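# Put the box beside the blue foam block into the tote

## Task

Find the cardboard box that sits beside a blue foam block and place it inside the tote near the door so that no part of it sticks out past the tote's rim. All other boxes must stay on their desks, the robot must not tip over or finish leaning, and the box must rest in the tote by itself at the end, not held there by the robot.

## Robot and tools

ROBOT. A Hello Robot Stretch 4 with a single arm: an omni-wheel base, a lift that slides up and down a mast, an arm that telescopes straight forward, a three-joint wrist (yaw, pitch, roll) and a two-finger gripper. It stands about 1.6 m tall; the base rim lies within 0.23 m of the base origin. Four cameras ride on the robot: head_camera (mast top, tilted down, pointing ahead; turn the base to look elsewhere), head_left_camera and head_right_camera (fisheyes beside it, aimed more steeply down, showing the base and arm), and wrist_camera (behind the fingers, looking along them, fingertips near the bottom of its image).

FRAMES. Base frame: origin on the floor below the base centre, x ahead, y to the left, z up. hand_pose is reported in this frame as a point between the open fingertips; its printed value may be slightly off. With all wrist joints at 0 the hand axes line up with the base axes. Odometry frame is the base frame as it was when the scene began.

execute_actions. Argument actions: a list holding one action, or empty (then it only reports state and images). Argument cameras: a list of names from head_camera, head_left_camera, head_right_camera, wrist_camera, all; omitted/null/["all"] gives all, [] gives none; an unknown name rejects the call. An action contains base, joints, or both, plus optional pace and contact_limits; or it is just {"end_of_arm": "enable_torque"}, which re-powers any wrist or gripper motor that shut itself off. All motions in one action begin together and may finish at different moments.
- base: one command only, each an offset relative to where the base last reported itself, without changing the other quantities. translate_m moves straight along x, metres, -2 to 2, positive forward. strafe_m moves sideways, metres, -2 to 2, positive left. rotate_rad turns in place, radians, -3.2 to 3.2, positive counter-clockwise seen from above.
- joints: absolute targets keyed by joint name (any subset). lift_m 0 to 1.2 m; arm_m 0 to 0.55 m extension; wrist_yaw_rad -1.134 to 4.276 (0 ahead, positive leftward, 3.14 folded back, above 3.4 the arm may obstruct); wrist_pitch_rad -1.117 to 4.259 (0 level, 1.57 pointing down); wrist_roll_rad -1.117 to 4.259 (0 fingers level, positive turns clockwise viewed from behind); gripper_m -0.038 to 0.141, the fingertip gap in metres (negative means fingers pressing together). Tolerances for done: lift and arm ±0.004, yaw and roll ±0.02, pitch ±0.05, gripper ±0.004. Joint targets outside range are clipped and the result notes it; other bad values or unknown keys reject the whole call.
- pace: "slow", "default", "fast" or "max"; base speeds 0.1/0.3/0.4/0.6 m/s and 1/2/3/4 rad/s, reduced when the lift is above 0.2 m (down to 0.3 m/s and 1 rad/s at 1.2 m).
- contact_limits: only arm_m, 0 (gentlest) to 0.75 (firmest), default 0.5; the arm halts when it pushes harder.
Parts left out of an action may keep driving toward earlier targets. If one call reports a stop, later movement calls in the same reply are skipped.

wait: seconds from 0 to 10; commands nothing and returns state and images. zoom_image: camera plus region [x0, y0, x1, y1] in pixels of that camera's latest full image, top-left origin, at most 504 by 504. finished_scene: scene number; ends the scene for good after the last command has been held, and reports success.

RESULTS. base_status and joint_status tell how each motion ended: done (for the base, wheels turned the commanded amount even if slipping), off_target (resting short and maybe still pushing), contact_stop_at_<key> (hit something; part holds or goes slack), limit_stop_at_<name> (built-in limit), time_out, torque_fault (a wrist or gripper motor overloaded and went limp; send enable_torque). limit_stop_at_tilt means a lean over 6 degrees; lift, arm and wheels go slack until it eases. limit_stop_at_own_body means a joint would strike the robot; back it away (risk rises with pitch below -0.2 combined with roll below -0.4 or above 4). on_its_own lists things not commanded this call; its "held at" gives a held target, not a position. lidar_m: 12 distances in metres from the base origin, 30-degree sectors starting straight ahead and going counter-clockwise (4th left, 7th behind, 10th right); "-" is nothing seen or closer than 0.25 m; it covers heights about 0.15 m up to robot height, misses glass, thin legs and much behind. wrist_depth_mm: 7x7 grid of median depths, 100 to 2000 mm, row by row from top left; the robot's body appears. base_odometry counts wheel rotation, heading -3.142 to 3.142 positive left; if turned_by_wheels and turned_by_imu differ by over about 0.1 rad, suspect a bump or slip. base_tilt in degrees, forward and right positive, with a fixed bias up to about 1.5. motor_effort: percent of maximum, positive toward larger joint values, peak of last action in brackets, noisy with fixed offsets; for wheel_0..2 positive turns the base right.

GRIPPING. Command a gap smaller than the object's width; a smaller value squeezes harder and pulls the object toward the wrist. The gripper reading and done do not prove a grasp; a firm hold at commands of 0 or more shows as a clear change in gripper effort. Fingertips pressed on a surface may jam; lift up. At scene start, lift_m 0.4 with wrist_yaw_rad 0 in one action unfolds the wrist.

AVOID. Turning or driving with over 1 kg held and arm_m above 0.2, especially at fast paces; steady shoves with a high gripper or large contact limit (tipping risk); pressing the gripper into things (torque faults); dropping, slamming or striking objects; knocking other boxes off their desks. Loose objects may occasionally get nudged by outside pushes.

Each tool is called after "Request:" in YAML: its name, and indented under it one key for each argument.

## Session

Request:
execute_actions:
  actions:
    - {"joints":{"lift_m":0.72,"wrist_yaw_rad":0,"gripper_m":0.14}}
  cameras: ["head_left_camera","head_camera"]

Scene clock: 2.87 s.
base_odometry: x=+0.000 y=+0.000 heading=+0.000 (m, m, rad; odometry frame)
turned_by_wheels: +0.000 (rad since the last result)
turned_by_imu: -0.001 (rad since the last result)
base_tilt: forward=-0.3 right=-0.2 (deg)
lidar_m: 1.01 0.89 0.89 0.87 0.76 0.78 0.94 0.82 0.83 0.98 1.59 2.20
base_status: not commanded
joint_positions: lift_m=+0.720 arm_m=-0.001 wrist_yaw_rad=+0.001 wrist_pitch_rad=+0.003 wrist_roll_rad=-0.019 gripper_m=+0.140
joint_status: all done
motor_effort: lift_m=+22(23) arm_m=-1(1) wrist_yaw_rad=-1(0) wrist_pitch_rad=-6(6) wrist_roll_rad=-1(1) gripper_m=-1(1) wheel_0=+0(0) wheel_1=-1(1) wheel_2=+1(1) (%)
hand_pose: x=+0.4582 y=-0.0873 z=+0.8971 quat_wxyz=(+1.000, -0.010, +0.002, +0.000) (m; base frame)
wrist_depth_mm: 661 741 866 1042 - 1921 1661 / 661 732 866 1025 - - 1708 / 676 750 878 1042 - - 1756 / 661 741 878 1042 - - 1708 / 654 723 866 1025 - 1983 1708 / 668 699 820 1025 1205 1863 1756 / 654 723 878 109 1921 1921 1756
pictures: head_camera, head_left_camera
Images, in order (width x height): head_camera 420x560, head_left_camera 420x672.

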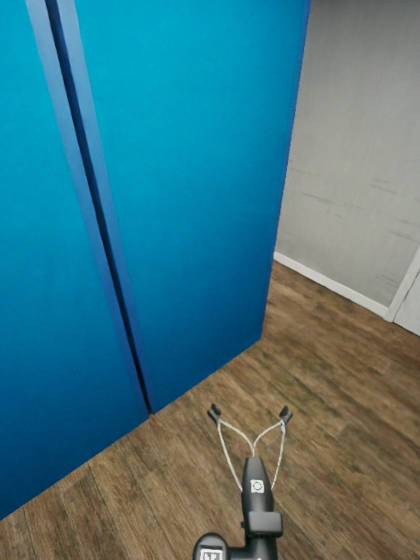

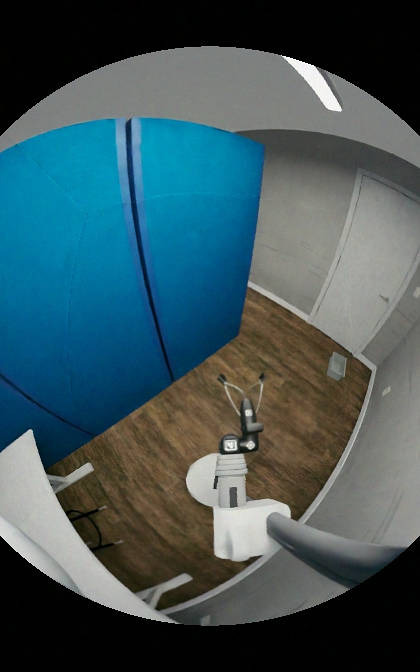

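Request:
execute_actions:
  actions:
    - {"base":{"rotate_rad":1.0},"joints":{"wrist_pitch_rad":1.5}}
  cameras: ["head_left_camera"]

Request:
execute_actions:
  actions:
    - {"base":{"strafe_m":-1.6}}
  cameras: ["head_left_camera"]

Scene clock: 4.87 s.
base_odometry: x=+0.000 y=+0.000 heading=+1.000 (m, m, rad; odometry frame)
turned_by_wheels: +1.000 (rad since the last result)
turned_by_imu: +0.988 (rad since the last result)
base_tilt: forward=-0.3 right=-0.1 (deg)
lidar_m: 0.88 0.90 0.77 0.76 0.90 0.82 0.83 0.96 1.59 2.17 1.02 0.89
base_status: done
joint_positions: lift_m=+0.720 arm_m=-0.001 wrist_yaw_rad=+0.000 wrist_pitch_rad=+1.500 wrist_roll_rad=-0.019 gripper_m=+0.140
joint_status: all done
motor_effort: lift_m=+20(22) arm_m=-1(1) wrist_yaw_rad=+1(2) wrist_pitch_rad=+0(1) wrist_roll_rad=-1(0) gripper_m=+0(0) wheel_0=-2(5) wheel_1=-2(6) wheel_2=-2(10) (%)
hand_pose: x=+0.1901 y=-0.0874 z=+0.6104 quat_wxyz=(+0.732, -0.007, +0.682, +0.007) (m; base frame)
wrist_depth_mm: 878 866 854 866 854 854 842 / 866 878 866 866 854 842 831 / 854 854 854 842 831 842 842 / 854 866 854 842 842 842 842 / 854 831 640 627 831 809 820 / 854 854 621 621 627 809 820 / 831 842 621 109 820 820 831
pictures: head_left_camera
Images, in order (width x height): head_left_camera 420x672.

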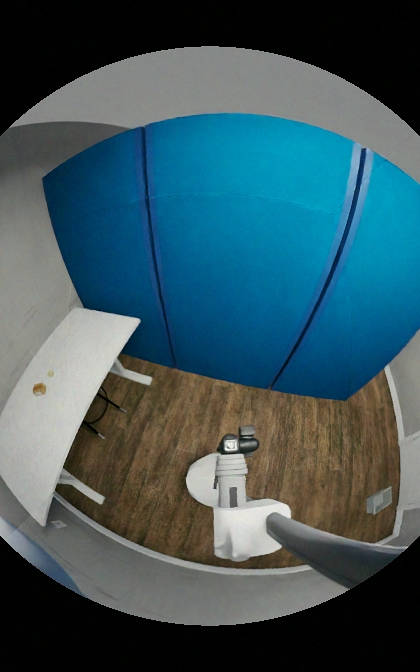

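Scene clock: 11.53 s.
base_odometry: x=+1.346 y=-0.865 heading=+0.999 (m, m, rad; odometry frame)
turned_by_wheels: +0.000 (rad since the last result)
turned_by_imu: -0.009 (rad since the last result)
base_tilt: forward=-0.3 right=+0.0 (deg)
lidar_m: 0.62 0.57 0.98 2.32 1.44 1.25 0.62 0.74 0.61 0.65 0.75 1.32
base_status: done
joint_positions: lift_m=+0.720 arm_m=-0.001 wrist_yaw_rad=+0.000 wrist_pitch_rad=+1.500 wrist_roll_rad=-0.019 gripper_m=+0.140
joint_status: not commanded
motor_effort: lift_m=+20(20) arm_m=-1(1) wrist_yaw_rad=+1(2) wrist_pitch_rad=+1(1) wrist_roll_rad=-1(0) gripper_m=+1(1) wheel_0=-1(7) wheel_1=+1(8) wheel_2=-2(1) (%)
hand_pose: x=+0.1901 y=-0.0874 z=+0.6104 quat_wxyz=(+0.732, -0.007, +0.682, +0.007) (m; base frame)
wrist_depth_mm: 798 683 854 854 854 842 842 / 866 866 866 854 842 842 831 / 866 854 854 842 854 842 842 / 866 866 842 842 842 820 831 / 842 842 634 627 831 831 820 / 854 842 621 615 640 820 809 / 842 842 627 109 831 809 820
pictures: head_left_camera
Images, in order (width x height): head_left_camera 420x672.

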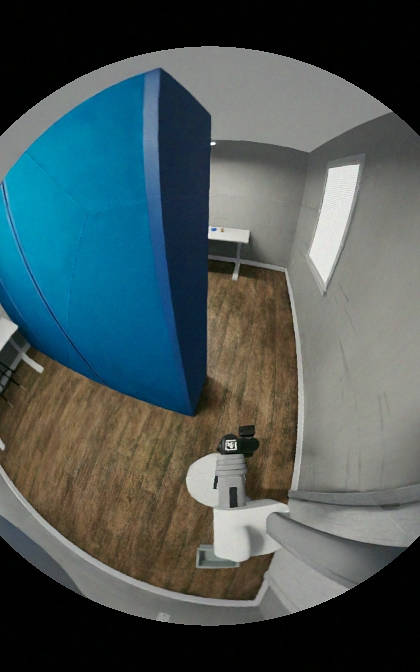

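Request:
execute_actions:
  actions:
    - {"base":{"rotate_rad":-0.4}}
  cameras: []

Request:
execute_actions:
  actions:
    - {"base":{"translate_m":1.3},"joints":{"wrist_pitch_rad":0.4}}
  cameras: []

Request:
execute_actions:
  actions:
    - {"base":{"rotate_rad":0.6}}
  cameras: ["head_camera"]

Scene clock: 13.00 s.
base_odometry: x=+1.346 y=-0.865 heading=+0.600 (m, m, rad; odometry frame)
turned_by_wheels: -0.400 (rad since the last result)
turned_by_imu: -0.395 (rad since the last result)
base_tilt: forward=-0.3 right=-0.1 (deg)
lidar_m: 1.62 0.58 0.59 1.23 2.09 1.36 0.62 0.64 0.68 0.60 0.66 0.83
base_status: done
joint_positions: lift_m=+0.720 arm_m=-0.001 wrist_yaw_rad=+0.000 wrist_pitch_rad=+1.500 wrist_roll_rad=-0.019 gripper_m=+0.140
joint_status: not commanded
motor_effort: lift_m=+20(20) arm_m=-1(1) wrist_yaw_rad=-1(2) wrist_pitch_rad=+0(0) wrist_roll_rad=-1(1) gripper_m=+1(1) wheel_0=+1(5) wheel_1=-1(7) wheel_2=+1(7) (%)
hand_pose: x=+0.1901 y=-0.0874 z=+0.6104 quat_wxyz=(+0.732, -0.007, +0.682, +0.007) (m; base frame)
wrist_depth_mm: 668 866 866 842 854 842 741 / 676 854 854 854 842 831 750 / 891 854 854 854 842 854 778 / 866 854 854 842 842 831 809 / 854 842 634 621 831 831 820 / 854 854 609 615 627 820 820 / 842 842 621 109 809 831 820
pictures: none
No camera images: the call's "cameras" was empty. Leave "cameras" out to get every camera's image.

Scene clock: 18.83 s.
base_odometry: x=+2.419 y=-0.132 heading=+0.600 (m, m, rad; odometry frame)
turned_by_wheels: +0.000 (rad since the last result)
turned_by_imu: -0.007 (rad since the last result)
base_tilt: forward=-0.4 right=+0.1 (deg)
lidar_m: 1.13 1.47 1.82 2.49 0.61 0.62 1.86 0.77 0.51 0.45 0.45 0.54
base_status: done
joint_positions: lift_m=+0.720 arm_m=-0.001 wrist_yaw_rad=+0.000 wrist_pitch_rad=+0.402 wrist_roll_rad=-0.019 gripper_m=+0.140
joint_status: all done
motor_effort: lift_m=+20(20) arm_m=-1(1) wrist_yaw_rad=+2(1) wrist_pitch_rad=-7(9) wrist_roll_rad=-1(1) gripper_m=+2(1) wheel_0=+0(5) wheel_1=+0(5) wheel_2=+1(9) (%)
hand_pose: x=+0.4351 y=-0.0874 z=+0.7853 quat_wxyz=(+0.980, -0.009, +0.200, +0.002) (m; base frame)
wrist_depth_mm: 1708 1708 1756 1863 946 564 418 / 1756 1756 1921 1863 991 549 415 / 1921 1921 - - 1025 603 415 / - - - - 1078 627 459 / 1808 1708 1756 1708 1118 564 462 / 1430 1255 1255 1397 960 535 469 / 1160 1138 1182 109 991 654 473
pictures: none
No camera images: the call's "cameras" was empty. Leave "cameras" out to get every camera's image.

Scene clock: 20.20 s.
base_odometry: x=+2.419 y=-0.132 heading=+1.200 (m, m, rad; odometry frame)
turned_by_wheels: +0.600 (rad since the last result)
turned_by_imu: +0.593 (rad since the last result)
base_tilt: forward=-0.4 right=+0.0 (deg)
lidar_m: 1.50 1.91 1.88 0.62 0.68 1.83 0.72 0.50 0.45 0.47 0.57 1.45
base_status: done
joint_positions: lift_m=+0.720 arm_m=-0.001 wrist_yaw_rad=+0.000 wrist_pitch_rad=+0.402 wrist_roll_rad=-0.019 gripper_m=+0.140
joint_status: not commanded
motor_effort: lift_m=+20(20) arm_m=-1(1) wrist_yaw_rad=-1(0) wrist_pitch_rad=-7(7) wrist_roll_rad=-1(1) gripper_m=+2(0) wheel_0=+1(9) wheel_1=-1(7) wheel_2=+1(5) (%)
hand_pose: x=+0.4352 y=-0.0874 z=+0.7853 quat_wxyz=(+0.980, -0.009, +0.200, +0.002) (m; base frame)
wrist_depth_mm: - - - - 1863 1661 1576 / - - - 1708 1808 1756 1618 / - - - - - 1863 1661 / - - - - - 1921 1756 / 1756 1661 1708 1661 1618 1661 1618 / 1366 1281 1281 1366 1229 1160 1308 / 1182 1160 1182 109 1160 1098 1098
pictures: head_camera
Images, in order (width x height): head_camera 420x560.

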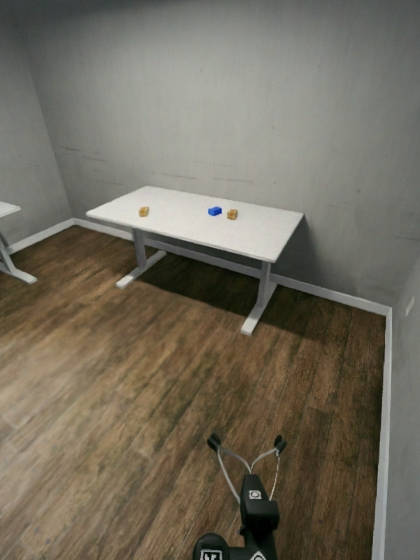

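Request:
execute_actions:
  actions:
    - {"base":{"rotate_rad":-0.45}}
  cameras: []

Request:
execute_actions:
  actions:
    - {"base":{"translate_m":0.75},"joints":{"lift_m":0.75}}
  cameras: []

Request:
execute_actions:
  actions:
    - {"base":{"strafe_m":0.82},"joints":{"arm_m":0.3}}
  cameras: ["head_camera","wrist_camera"]

Scene clock: 21.87 s.
base_odometry: x=+2.419 y=-0.131 heading=+0.750 (m, m, rad; odometry frame)
turned_by_wheels: -0.450 (rad since the last result)
turned_by_imu: -0.445 (rad since the last result)
base_tilt: forward=-0.3 right=-0.1 (deg)
lidar_m: 1.50 1.48 2.08 1.35 0.61 0.72 1.73 0.66 0.49 0.45 0.47 0.61
base_status: done
joint_positions: lift_m=+0.720 arm_m=-0.001 wrist_yaw_rad=+0.000 wrist_pitch_rad=+0.402 wrist_roll_rad=-0.019 gripper_m=+0.140
joint_status: not commanded
motor_effort: lift_m=+20(20) arm_m=-1(1) wrist_yaw_rad=+1(1) wrist_pitch_rad=-6(7) wrist_roll_rad=+0(1) gripper_m=+0(0) wheel_0=+1(5) wheel_1=+1(6) wheel_2=+3(8) (%)
hand_pose: x=+0.4352 y=-0.0874 z=+0.7853 quat_wxyz=(+0.980, -0.009, +0.200, +0.002) (m; base frame)
wrist_depth_mm: 1808 1863 1808 1808 1808 866 580 / 1808 1576 1921 1921 1863 866 564 / - - - - - 891 603 / - - - - 1921 904 615 / 1756 1756 1756 1708 1576 778 615 / 1397 1255 1281 1366 1255 723 621 / 1160 1138 1205 109 1138 904 615
pictures: none
No camera images: the call's "cameras" was empty. Leave "cameras" out to get every camera's image.

Scene clock: 25.87 s.
base_odometry: x=+2.968 y=+0.380 heading=+0.750 (m, m, rad; odometry frame)
turned_by_wheels: +0.000 (rad since the last result)
turned_by_imu: -0.004 (rad since the last result)
base_tilt: forward=-0.4 right=-0.1 (deg)
lidar_m: 1.43 0.78 1.00 2.50 1.55 1.22 1.80 0.63 0.45 0.41 0.44 0.67
base_status: done
joint_positions: lift_m=+0.750 arm_m=-0.001 wrist_yaw_rad=+0.000 wrist_pitch_rad=+0.402 wrist_roll_rad=-0.019 gripper_m=+0.140
joint_status: all done
motor_effort: lift_m=+21(23) arm_m=-1(1) wrist_yaw_rad=+2(3) wrist_pitch_rad=-6(6) wrist_roll_rad=+0(0) gripper_m=+0(1) wheel_0=+0(6) wheel_1=+2(5) wheel_2=+0(9) (%)
hand_pose: x=+0.4352 y=-0.0874 z=+0.8152 quat_wxyz=(+0.980, -0.009, +0.200, +0.002) (m; base frame)
wrist_depth_mm: 1138 1118 1138 1138 1118 842 585 / 1205 1205 1160 1205 1182 866 591 / 917 1098 1308 1281 1281 878 609 / 691 1336 1397 1336 1397 917 615 / 1499 1430 1464 1430 1430 778 615 / 1430 1042 1308 1397 1308 715 609 / 1229 1138 1205 109 1182 917 615
pictures: none
No camera images: the call's "cameras" was empty. Leave "cameras" out to get every camera's image.

Scene clock: 29.93 s.
base_odometry: x=+2.408 y=+0.980 heading=+0.750 (m, m, rad; odometry frame)
turned_by_wheels: +0.000 (rad since the last result)
turned_by_imu: +0.001 (rad since the last result)
base_tilt: forward=-0.4 right=+0.0 (deg)
lidar_m: 0.67 0.71 0.96 1.67 1.55 1.15 1.09 1.15 1.30 1.24 1.29 0.72
base_status: done
joint_positions: lift_m=+0.750 arm_m=+0.299 wrist_yaw_rad=+0.000 wrist_pitch_rad=+0.402 wrist_roll_rad=-0.019 gripper_m=+0.140
joint_status: all done
motor_effort: lift_m=+21(21) arm_m=+6(3) wrist_yaw_rad=+1(1) wrist_pitch_rad=-5(6) wrist_roll_rad=-1(0) gripper_m=+2(0) wheel_0=+1(5) wheel_1=-1(9) wheel_2=+0(2) (%)
hand_pose: x=+0.7354 y=-0.0874 z=+0.8153 quat_wxyz=(+0.980, -0.010, +0.200, +0.002) (m; base frame)
wrist_depth_mm: 866 854 854 842 842 831 842 / 904 904 917 904 878 904 866 / 931 866 842 809 788 768 946 / 591 569 569 554 544 530 530 / 442 433 424 421 415 404 402 / 347 320 317 338 312 298 322 / 294 287 297 109 289 276 273
pictures: head_camera, wrist_camera
Images, in order (width x height): head_camera 420x560, wrist_camera 616x392.

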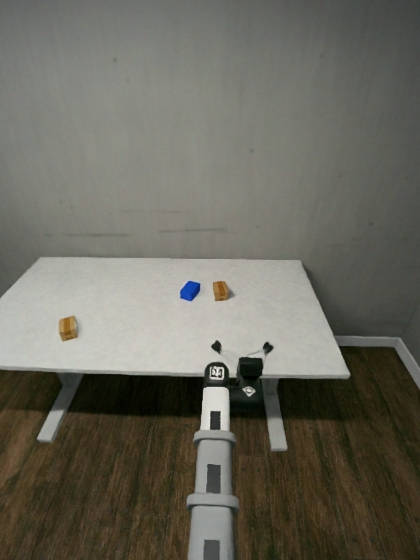

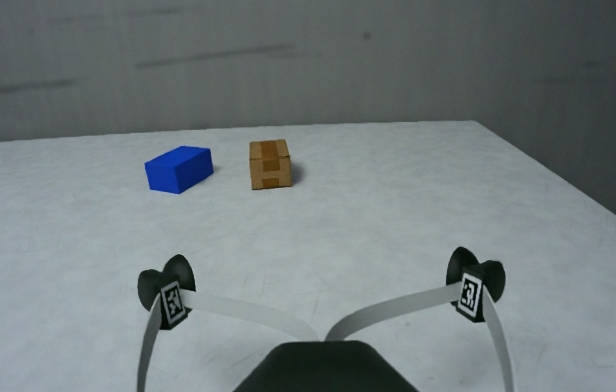

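Request:
execute_actions:
  actions:
    - {"base":{"strafe_m":0.062},"joints":{"arm_m":0.5,"lift_m":0.692,"gripper_m":0.11}}
  cameras: ["wrist_camera"]

Request:
execute_actions:
  actions:
    - {"base":{"translate_m":0.18}}
  cameras: ["wrist_camera"]

Scene clock: 32.03 s.
base_odometry: x=+2.366 y=+1.025 heading=+0.750 (m, m, rad; odometry frame)
turned_by_wheels: +0.000 (rad since the last result)
turned_by_imu: +0.000 (rad since the last result)
base_tilt: forward=-0.3 right=-0.1 (deg)
lidar_m: 0.68 0.69 0.97 1.61 1.55 1.15 1.08 1.15 1.37 1.29 1.38 0.72
base_status: done
joint_positions: lift_m=+0.692 arm_m=+0.499 wrist_yaw_rad=+0.000 wrist_pitch_rad=+0.402 wrist_roll_rad=-0.019 gripper_m=+0.110
joint_status: all done
motor_effort: lift_m=+17(20) arm_m=+6(3) wrist_yaw_rad=-2(1) wrist_pitch_rad=-6(6) wrist_roll_rad=-1(0) gripper_m=+0(1) wheel_0=+2(8) wheel_1=-1(9) wheel_2=+0(0) (%)
hand_pose: x=+0.9354 y=-0.0874 z=+0.7576 quat_wxyz=(+0.980, -0.010, +0.200, +0.002) (m; base frame)
wrist_depth_mm: 676 668 668 668 661 654 654 / 707 707 707 699 699 691 691 / 691 668 621 609 591 574 574 / 445 373 399 366 413 399 394 / 329 327 322 319 312 306 301 / 260 259 200 257 234 229 243 / 221 215 222 109 216 207 208
pictures: wrist_camera
Images, in order (width x height): wrist_camera 616x392.

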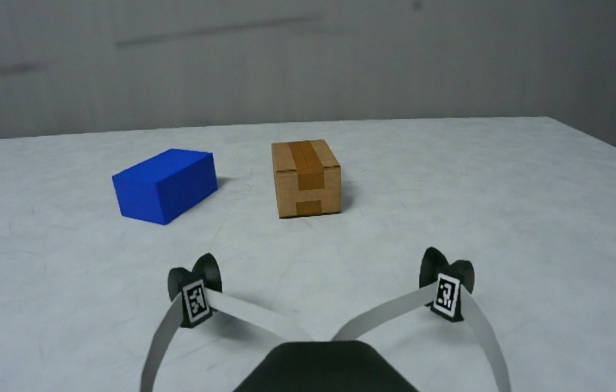

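Scene clock: 34.00 s.
base_odometry: x=+2.498 y=+1.148 heading=+0.750 (m, m, rad; odometry frame)
turned_by_wheels: +0.000 (rad since the last result)
turned_by_imu: -0.001 (rad since the last result)
base_tilt: forward=-0.3 right=+0.0 (deg)
lidar_m: 0.50 0.52 0.71 1.59 1.67 1.33 1.28 1.33 1.36 1.30 0.73 0.53
base_status: done
joint_positions: lift_m=+0.692 arm_m=+0.499 wrist_yaw_rad=+0.000 wrist_pitch_rad=+0.402 wrist_roll_rad=-0.019 gripper_m=+0.110
joint_status: not commanded
motor_effort: lift_m=+17(17) arm_m=+5(6) wrist_yaw_rad=-1(2) wrist_pitch_rad=-5(6) wrist_roll_rad=+0(1) gripper_m=+1(1) wheel_0=+1(2) wheel_1=+0(7) wheel_2=+0(9) (%)
hand_pose: x=+0.9355 y=-0.0874 z=+0.7576 quat_wxyz=(+0.980, -0.010, +0.200, +0.002) (m; base frame)
wrist_depth_mm: 504 496 500 500 492 496 488 / 530 525 530 525 525 517 517 / 569 554 559 559 549 544 535 / 445 439 424 415 404 399 394 / 245 255 307 227 314 306 298 / 205 239 192 190 233 229 242 / 206 214 214 109 216 206 208
pictures: wrist_camera
Images, in order (width x height): wrist_camera 616x392.

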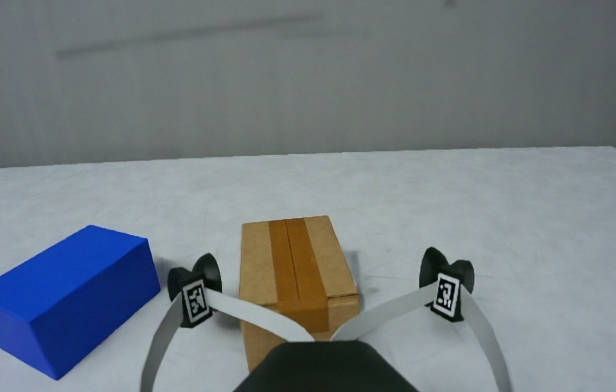

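Request:
execute_actions:
  actions:
    - {"joints":{"gripper_m":0.02}}
  cameras: []

Request:
execute_actions:
  actions:
    - {"joints":{"lift_m":0.78}}
  cameras: []

Request:
execute_actions:
  actions:
    - {"base":{"translate_m":-0.4},"joints":{"arm_m":0}}
  cameras: []

Request:
execute_actions:
  actions:
    - {"base":{"rotate_rad":3.2},"joints":{"wrist_pitch_rad":1.0,"lift_m":0.36}}
  cameras: []

Request:
execute_actions:
  actions:
    - {"base":{"strafe_m":0.82}}
  cameras: ["head_camera"]

Scene clock: 36.37 s.
base_odometry: x=+2.498 y=+1.148 heading=+0.750 (m, m, rad; odometry frame)
turned_by_wheels: +0.000 (rad since the last result)
turned_by_imu: -0.001 (rad since the last result)
base_tilt: forward=-0.3 right=-0.1 (deg)
lidar_m: 0.49 0.51 0.71 1.61 1.68 1.32 1.28 1.33 1.37 1.31 0.73 0.53
base_status: not commanded
joint_positions: lift_m=+0.692 arm_m=+0.499 wrist_yaw_rad=+0.000 wrist_pitch_rad=+0.402 wrist_roll_rad=-0.019 gripper_m=+0.020
joint_status: all done
motor_effort: lift_m=+17(17) arm_m=+5(5) wrist_yaw_rad=+2(0) wrist_pitch_rad=-7(7) wrist_roll_rad=-1(1) gripper_m=-15(15) wheel_0=+1(1) wheel_1=+0(0) wheel_2=+0(0) (%)
hand_pose: x=+0.9354 y=-0.0874 z=+0.7574 quat_wxyz=(+0.980, -0.010, +0.200, +0.002) (m; base frame)
wrist_depth_mm: 508 500 504 500 500 488 492 / 535 535 530 530 525 521 517 / 569 559 554 549 544 539 535 / 442 436 424 413 407 397 389 / 243 255 322 220 298 304 298 / 205 239 185 179 182 229 242 / 206 210 221 109 208 204 207
pictures: none
No camera images: the call's "cameras" was empty. Leave "cameras" out to get every camera's image.

Scene clock: 37.73 s.
base_odometry: x=+2.498 y=+1.148 heading=+0.750 (m, m, rad; odometry frame)
turned_by_wheels: +0.000 (rad since the last result)
turned_by_imu: +0.000 (rad since the last result)
base_tilt: forward=-0.4 right=-0.1 (deg)
lidar_m: 0.50 0.53 0.70 1.61 1.67 1.33 1.28 1.33 1.35 1.31 0.75 0.52
base_status: not commanded
joint_positions: lift_m=+0.780 arm_m=+0.499 wrist_yaw_rad=+0.000 wrist_pitch_rad=+0.403 wrist_roll_rad=-0.019 gripper_m=+0.020
joint_status: all done
motor_effort: lift_m=+22(24) arm_m=+5(5) wrist_yaw_rad=+1(1) wrist_pitch_rad=-8(7) wrist_roll_rad=-1(0) gripper_m=-16(18) wheel_0=+1(1) wheel_1=+0(0) wheel_2=+0(0) (%)
hand_pose: x=+0.9354 y=-0.0874 z=+0.8449 quat_wxyz=(+0.980, -0.010, +0.200, +0.002) (m; base frame)
wrist_depth_mm: 508 504 496 496 496 492 492 / 530 530 525 525 521 517 517 / 564 564 569 564 559 554 549 / 597 603 591 585 574 580 574 / 488 488 480 220 445 455 449 / 392 389 185 180 183 345 362 / 322 266 332 109 312 306 307
pictures: none
No camera images: the call's "cameras" was empty. Leave "cameras" out to get every camera's image.

Scene clock: 40.57 s.
base_odometry: x=+2.205 y=+0.875 heading=+0.750 (m, m, rad; odometry frame)
turned_by_wheels: +0.000 (rad since the last result)
turned_by_imu: +0.001 (rad since the last result)
base_tilt: forward=-0.3 right=-0.1 (deg)
lidar_m: 0.90 0.92 1.28 1.61 1.26 0.90 0.87 0.92 1.40 1.30 1.37 0.94
base_status: done
joint_positions: lift_m=+0.780 arm_m=+0.001 wrist_yaw_rad=+0.000 wrist_pitch_rad=+0.403 wrist_roll_rad=-0.019 gripper_m=+0.020
joint_status: all done
motor_effort: lift_m=+22(22) arm_m=-6(6) wrist_yaw_rad=+2(0) wrist_pitch_rad=-9(9) wrist_roll_rad=+0(0) gripper_m=-17(17) wheel_0=-1(3) wheel_1=+0(6) wheel_2=-2(11) (%)
hand_pose: x=+0.4372 y=-0.0875 z=+0.8449 quat_wxyz=(+0.980, -0.009, +0.200, +0.002) (m; base frame)
wrist_depth_mm: 1336 1336 1336 1336 1336 1308 1308 / 1464 1397 1464 1366 1397 1397 1397 / 1008 991 960 904 878 866 1430 / 788 1661 1661 1661 1138 1576 1576 / 1756 1708 1708 219 1182 1661 1618 / 1366 1430 185 179 183 1308 1366 / 1205 1205 1255 109 1138 1160 1182
pictures: none
No camera images: the call's "cameras" was empty. Leave "cameras" out to get every camera's image.

Scene clock: 43.43 s.
base_odometry: x=+2.205 y=+0.875 heading=-2.333 (m, m, rad; odometry frame)
turned_by_wheels: +3.200 (rad since the last result)
turned_by_imu: +3.161 (rad since the last result)
base_tilt: forward=-0.4 right=+0.0 (deg)
lidar_m: 0.88 0.95 1.33 1.31 1.39 0.93 0.91 0.96 1.66 1.61 1.16 0.91
base_status: done
joint_positions: lift_m=+0.360 arm_m=+0.001 wrist_yaw_rad=+0.000 wrist_pitch_rad=+1.002 wrist_roll_rad=-0.019 gripper_m=+0.020
joint_status: all done
motor_effort: lift_m=+18(20) arm_m=-5(5) wrist_yaw_rad=+1(2) wrist_pitch_rad=-4(6) wrist_roll_rad=-1(1) gripper_m=-17(15) wheel_0=+1(3) wheel_1=-1(7) wheel_2=-1(12) (%)
hand_pose: x=+0.3273 y=-0.0874 z=+0.2954 quat_wxyz=(+0.877, -0.008, +0.480, +0.005) (m; base frame)
wrist_depth_mm: 854 741 741 715 699 691 683 / 768 750 750 723 715 715 715 / 691 668 668 661 654 640 647 / 621 609 609 597 591 591 585 / 564 559 564 219 539 539 535 / 525 521 184 179 182 488 496 / 480 477 484 109 469 462 462
pictures: none
No camera images: the call's "cameras" was empty. Leave "cameras" out to get every camera's image.

Scene clock: 47.50 s.
base_odometry: x=+2.798 y=+0.309 heading=-2.333 (m, m, rad; odometry frame)
turned_by_wheels: +0.000 (rad since the last result)
turned_by_imu: +0.002 (rad since the last result)
base_tilt: forward=-0.4 right=+0.0 (deg)
lidar_m: 1.61 0.71 0.50 0.48 0.54 0.82 0.92 0.92 1.31 2.43 1.24 1.04
base_status: done
joint_positions: lift_m=+0.360 arm_m=+0.001 wrist_yaw_rad=+0.000 wrist_pitch_rad=+1.002 wrist_roll_rad=-0.019 gripper_m=+0.020
joint_status: not commanded
motor_effort: lift_m=+19(19) arm_m=-5(5) wrist_yaw_rad=+1(1) wrist_pitch_rad=-5(5) wrist_roll_rad=+0(0) gripper_m=-17(17) wheel_0=+0(9) wheel_1=+1(10) wheel_2=+0(1) (%)
hand_pose: x=+0.3273 y=-0.0874 z=+0.2953 quat_wxyz=(+0.877, -0.008, +0.480, +0.005) (m; base frame)
wrist_depth_mm: 750 842 831 820 788 778 732 / 741 741 741 732 707 707 723 / 691 676 676 661 654 647 634 / 615 621 603 609 591 591 585 / 569 559 564 219 539 539 535 / 521 521 185 179 183 492 496 / 488 477 480 109 469 466 469
pictures: head_camera
Images, in order (width x height): head_camera 420x560.

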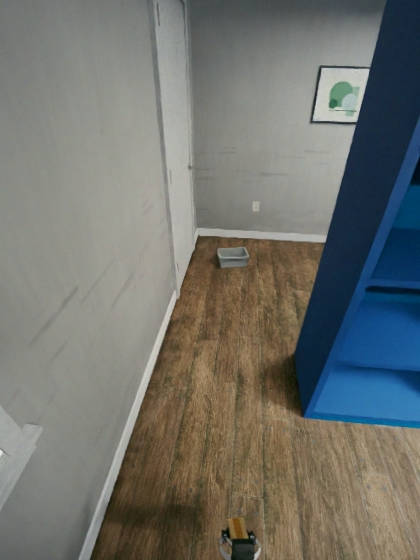

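Request:
execute_actions:
  actions:
    - {"base":{"rotate_rad":-0.05}}
  cameras: []

Request:
execute_actions:
  actions:
    - {"base":{"translate_m":1.75},"pace":"fast"}
  cameras: ["head_camera","wrist_camera"]

Scene clock: 48.33 s.
base_odometry: x=+2.798 y=+0.309 heading=-2.383 (m, m, rad; odometry frame)
turned_by_wheels: -0.050 (rad since the last result)
turned_by_imu: -0.049 (rad since the last result)
base_tilt: forward=-0.5 right=-0.1 (deg)
lidar_m: 1.89 0.75 0.49 0.48 0.51 0.72 1.09 0.91 1.24 2.43 1.31 1.05
base_status: done
joint_positions: lift_m=+0.360 arm_m=+0.001 wrist_yaw_rad=+0.000 wrist_pitch_rad=+1.002 wrist_roll_rad=-0.019 gripper_m=+0.020
joint_status: not commanded
motor_effort: lift_m=+19(19) arm_m=-5(5) wrist_yaw_rad=-1(0) wrist_pitch_rad=-5(5) wrist_roll_rad=+0(1) gripper_m=-17(15) wheel_0=+2(3) wheel_1=+0(5) wheel_2=+1(5) (%)
hand_pose: x=+0.3273 y=-0.0874 z=+0.2953 quat_wxyz=(+0.877, -0.008, +0.480, +0.005) (m; base frame)
wrist_depth_mm: 809 831 809 809 798 768 750 / 750 759 732 732 723 715 715 / 676 676 661 654 654 647 640 / 615 615 609 603 591 591 585 / 564 564 559 220 535 539 535 / 521 517 184 180 183 488 496 / 488 477 488 109 469 466 462
pictures: none
No camera images: the call's "cameras" was empty. Leave "cameras" out to get every camera's image.

Scene clock: 54.00 s.
base_odometry: x=+1.528 y=-0.895 heading=-2.383 (m, m, rad; odometry frame)
turned_by_wheels: +0.000 (rad since the last result)
turned_by_imu: -0.010 (rad since the last result)
base_tilt: forward=-0.3 right=-0.1 (deg)
lidar_m: 0.68 0.67 0.48 0.47 0.52 0.73 1.91 0.65 0.58 1.47 1.94 1.42
base_status: done
joint_positions: lift_m=+0.360 arm_m=+0.001 wrist_yaw_rad=+0.000 wrist_pitch_rad=+1.002 wrist_roll_rad=-0.019 gripper_m=+0.020
joint_status: not commanded
motor_effort: lift_m=+19(19) arm_m=-5(5) wrist_yaw_rad=+1(0) wrist_pitch_rad=-5(5) wrist_roll_rad=-1(1) gripper_m=-16(17) wheel_0=-2(6) wheel_1=+0(7) wheel_2=+2(13) (%)
hand_pose: x=+0.3273 y=-0.0874 z=+0.2953 quat_wxyz=(+0.877, -0.008, +0.480, +0.005) (m; base frame)
wrist_depth_mm: 759 842 691 715 788 788 798 / 732 750 609 634 723 707 707 / 676 683 661 661 647 647 640 / 621 621 603 597 591 585 591 / 564 569 559 220 535 539 535 / 517 521 185 179 182 488 496 / 484 473 480 109 466 466 462
pictures: head_camera, wrist_camera
Images, in order (width x height): head_camera 420x560, wrist_camera 616x392.

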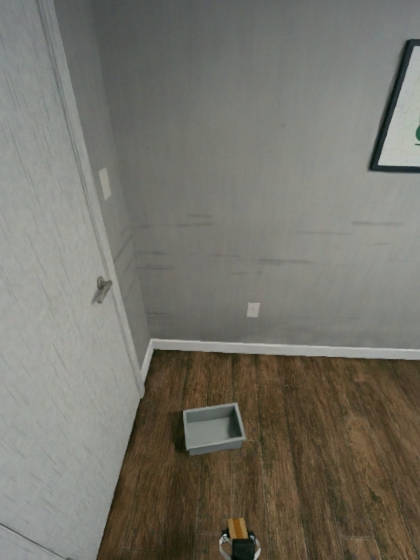

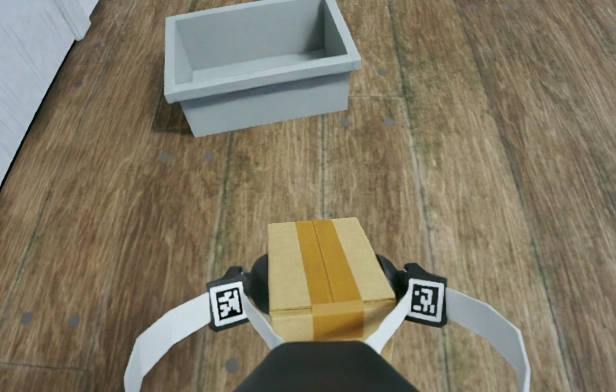

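Tote ≈ x .70–.90.

Request:
execute_actions:
  actions:
    - {"base":{"strafe_m":0.09},"joints":{"arm_m":0.47,"lift_m":0.25}}
  cameras: ["head_camera","wrist_camera"]

Scene clock: 56.67 s.
base_odometry: x=+1.590 y=-0.961 heading=-2.383 (m, m, rad; odometry frame)
turned_by_wheels: +0.000 (rad since the last result)
turned_by_imu: +0.000 (rad since the last result)
base_tilt: forward=-0.4 right=-0.1 (deg)
lidar_m: 0.66 0.53 0.41 0.38 0.42 0.58 1.54 0.78 0.66 1.46 1.93 0.76
base_status: done
joint_positions: lift_m=+0.250 arm_m=+0.469 wrist_yaw_rad=+0.000 wrist_pitch_rad=+1.002 wrist_roll_rad=-0.019 gripper_m=+0.020
joint_status: all done
motor_effort: lift_m=+17(18) arm_m=+5(7) wrist_yaw_rad=-1(1) wrist_pitch_rad=-5(5) wrist_roll_rad=+0(0) gripper_m=-17(17) wheel_0=+0(7) wheel_1=+0(9) wheel_2=+0(2) (%)
hand_pose: x=+0.7954 y=-0.0874 z=+0.1854 quat_wxyz=(+0.877, -0.009, +0.480, +0.005) (m; base frame)
wrist_depth_mm: 640 654 640 627 627 621 621 / 585 585 574 569 564 554 554 / 535 530 517 517 508 504 500 / 484 480 473 340 351 452 455 / 442 330 355 220 389 351 421 / 407 319 184 180 183 270 389 / 382 276 377 109 364 310 359
pictures: head_camera, wrist_camera
Images, in order (width x height): head_camera 420x560, wrist_camera 616x392.

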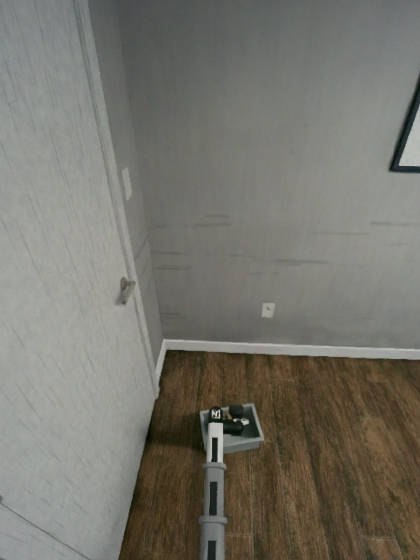

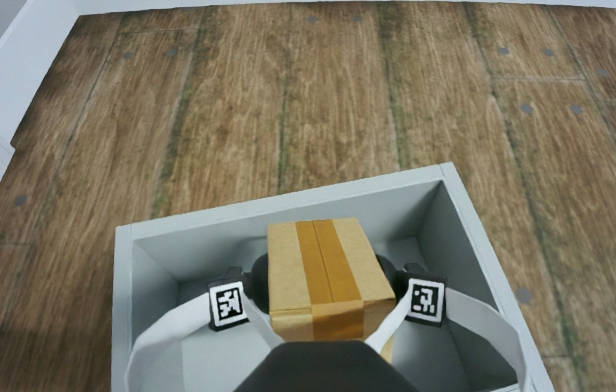

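Request:
execute_actions:
  actions:
    - {"joints":{"lift_m":0.125,"arm_m":0.485}}
  cameras: []

Request:
execute_actions:
  actions:
    - {"joints":{"gripper_m":0.08}}
  cameras: []

Request:
execute_actions:
  actions:
    - {"joints":{"lift_m":0.3}}
  cameras: ["wrist_camera"]

Scene clock: 58.57 s.
base_odometry: x=+1.590 y=-0.961 heading=-2.383 (m, m, rad; odometry frame)
turned_by_wheels: +0.000 (rad since the last result)
turned_by_imu: +0.000 (rad since the last result)
base_tilt: forward=-0.3 right=-0.1 (deg)
lidar_m: 0.67 0.53 0.40 0.39 0.41 0.59 1.54 0.76 0.65 1.45 1.93 0.76
base_status: not commanded
joint_positions: lift_m=+0.125 arm_m=+0.484 wrist_yaw_rad=+0.000 wrist_pitch_rad=+1.002 wrist_roll_rad=-0.019 gripper_m=+0.020
joint_status: all done
motor_effort: lift_m=+18(17) arm_m=+5(9) wrist_yaw_rad=+1(2) wrist_pitch_rad=-5(5) wrist_roll_rad=+0(1) gripper_m=-16(16) wheel_0=+0(0) wheel_1=+0(0) wheel_2=+0(0) (%)
hand_pose: x=+0.8104 y=-0.0874 z=+0.0604 quat_wxyz=(+0.877, -0.009, +0.480, +0.005) (m; base frame)
wrist_depth_mm: 459 449 442 433 433 427 427 / 410 404 394 394 220 223 382 / 368 210 213 228 244 240 200 / 211 238 258 278 306 263 197 / 208 285 298 220 287 278 204 / 196 270 185 179 183 236 211 / 187 236 258 109 250 246 220
pictures: none
No camera images: the call's "cameras" was empty. Leave "cameras" out to get every camera's image.

Scene clock: 59.97 s.
base_odometry: x=+1.590 y=-0.961 heading=-2.383 (m, m, rad; odometry frame)
turned_by_wheels: +0.000 (rad since the last result)
turned_by_imu: +0.000 (rad since the last result)
base_tilt: forward=-0.4 right=-0.1 (deg)
lidar_m: 0.68 0.52 0.39 0.39 0.42 0.58 1.53 0.78 0.65 1.48 1.91 0.78
base_status: not commanded
joint_positions: lift_m=+0.125 arm_m=+0.484 wrist_yaw_rad=+0.000 wrist_pitch_rad=+1.002 wrist_roll_rad=-0.019 gripper_m=+0.080
joint_status: all done
motor_effort: lift_m=+18(18) arm_m=+5(5) wrist_yaw_rad=+2(0) wrist_pitch_rad=-5(5) wrist_roll_rad=-1(1) gripper_m=-1(18) wheel_0=+0(0) wheel_1=+0(0) wheel_2=+0(0) (%)
hand_pose: x=+0.8104 y=-0.0874 z=+0.0604 quat_wxyz=(+0.877, -0.009, +0.480, +0.005) (m; base frame)
wrist_depth_mm: 462 452 442 436 430 427 424 / 410 404 397 392 221 224 384 / 368 210 212 228 244 240 200 / 211 237 257 267 304 260 196 / 206 286 298 242 289 277 204 / 196 272 196 224 199 255 212 / 187 242 254 109 252 247 220
pictures: none
No camera images: the call's "cameras" was empty. Leave "cameras" out to get every camera's image.

Scene clock: 61.77 s.
base_odometry: x=+1.590 y=-0.961 heading=-2.383 (m, m, rad; odometry frame)
turned_by_wheels: +0.000 (rad since the last result)
turned_by_imu: +0.000 (rad since the last result)
base_tilt: forward=-0.4 right=+0.0 (deg)
lidar_m: 0.69 0.54 0.40 0.39 0.42 0.59 1.55 0.78 0.66 1.48 1.91 0.75
base_status: not commanded
joint_positions: lift_m=+0.300 arm_m=+0.484 wrist_yaw_rad=+0.000 wrist_pitch_rad=+1.002 wrist_roll_rad=-0.019 gripper_m=+0.080
joint_status: all done
motor_effort: lift_m=+22(23) arm_m=+5(5) wrist_yaw_rad=-1(2) wrist_pitch_rad=-4(5) wrist_roll_rad=+0(1) gripper_m=+0(3) wheel_0=+0(0) wheel_1=+0(0) wheel_2=+0(0) (%)
hand_pose: x=+0.8104 y=-0.0874 z=+0.2350 quat_wxyz=(+0.877, -0.009, +0.480, +0.005) (m; base frame)
wrist_depth_mm: 640 707 707 699 691 691 676 / 647 661 654 647 634 634 627 / 591 591 585 580 569 564 564 / 544 539 535 530 525 517 512 / 496 496 370 384 377 466 469 / 455 442 196 399 200 424 433 / 430 418 418 109 413 357 407
pictures: wrist_camera
Images, in order (width x height): wrist_camera 616x392.

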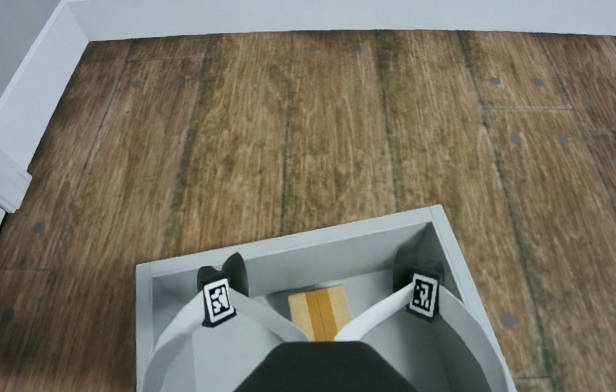

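Request:
finished_scene:
  scene: 2

The scene is finished: the task was done.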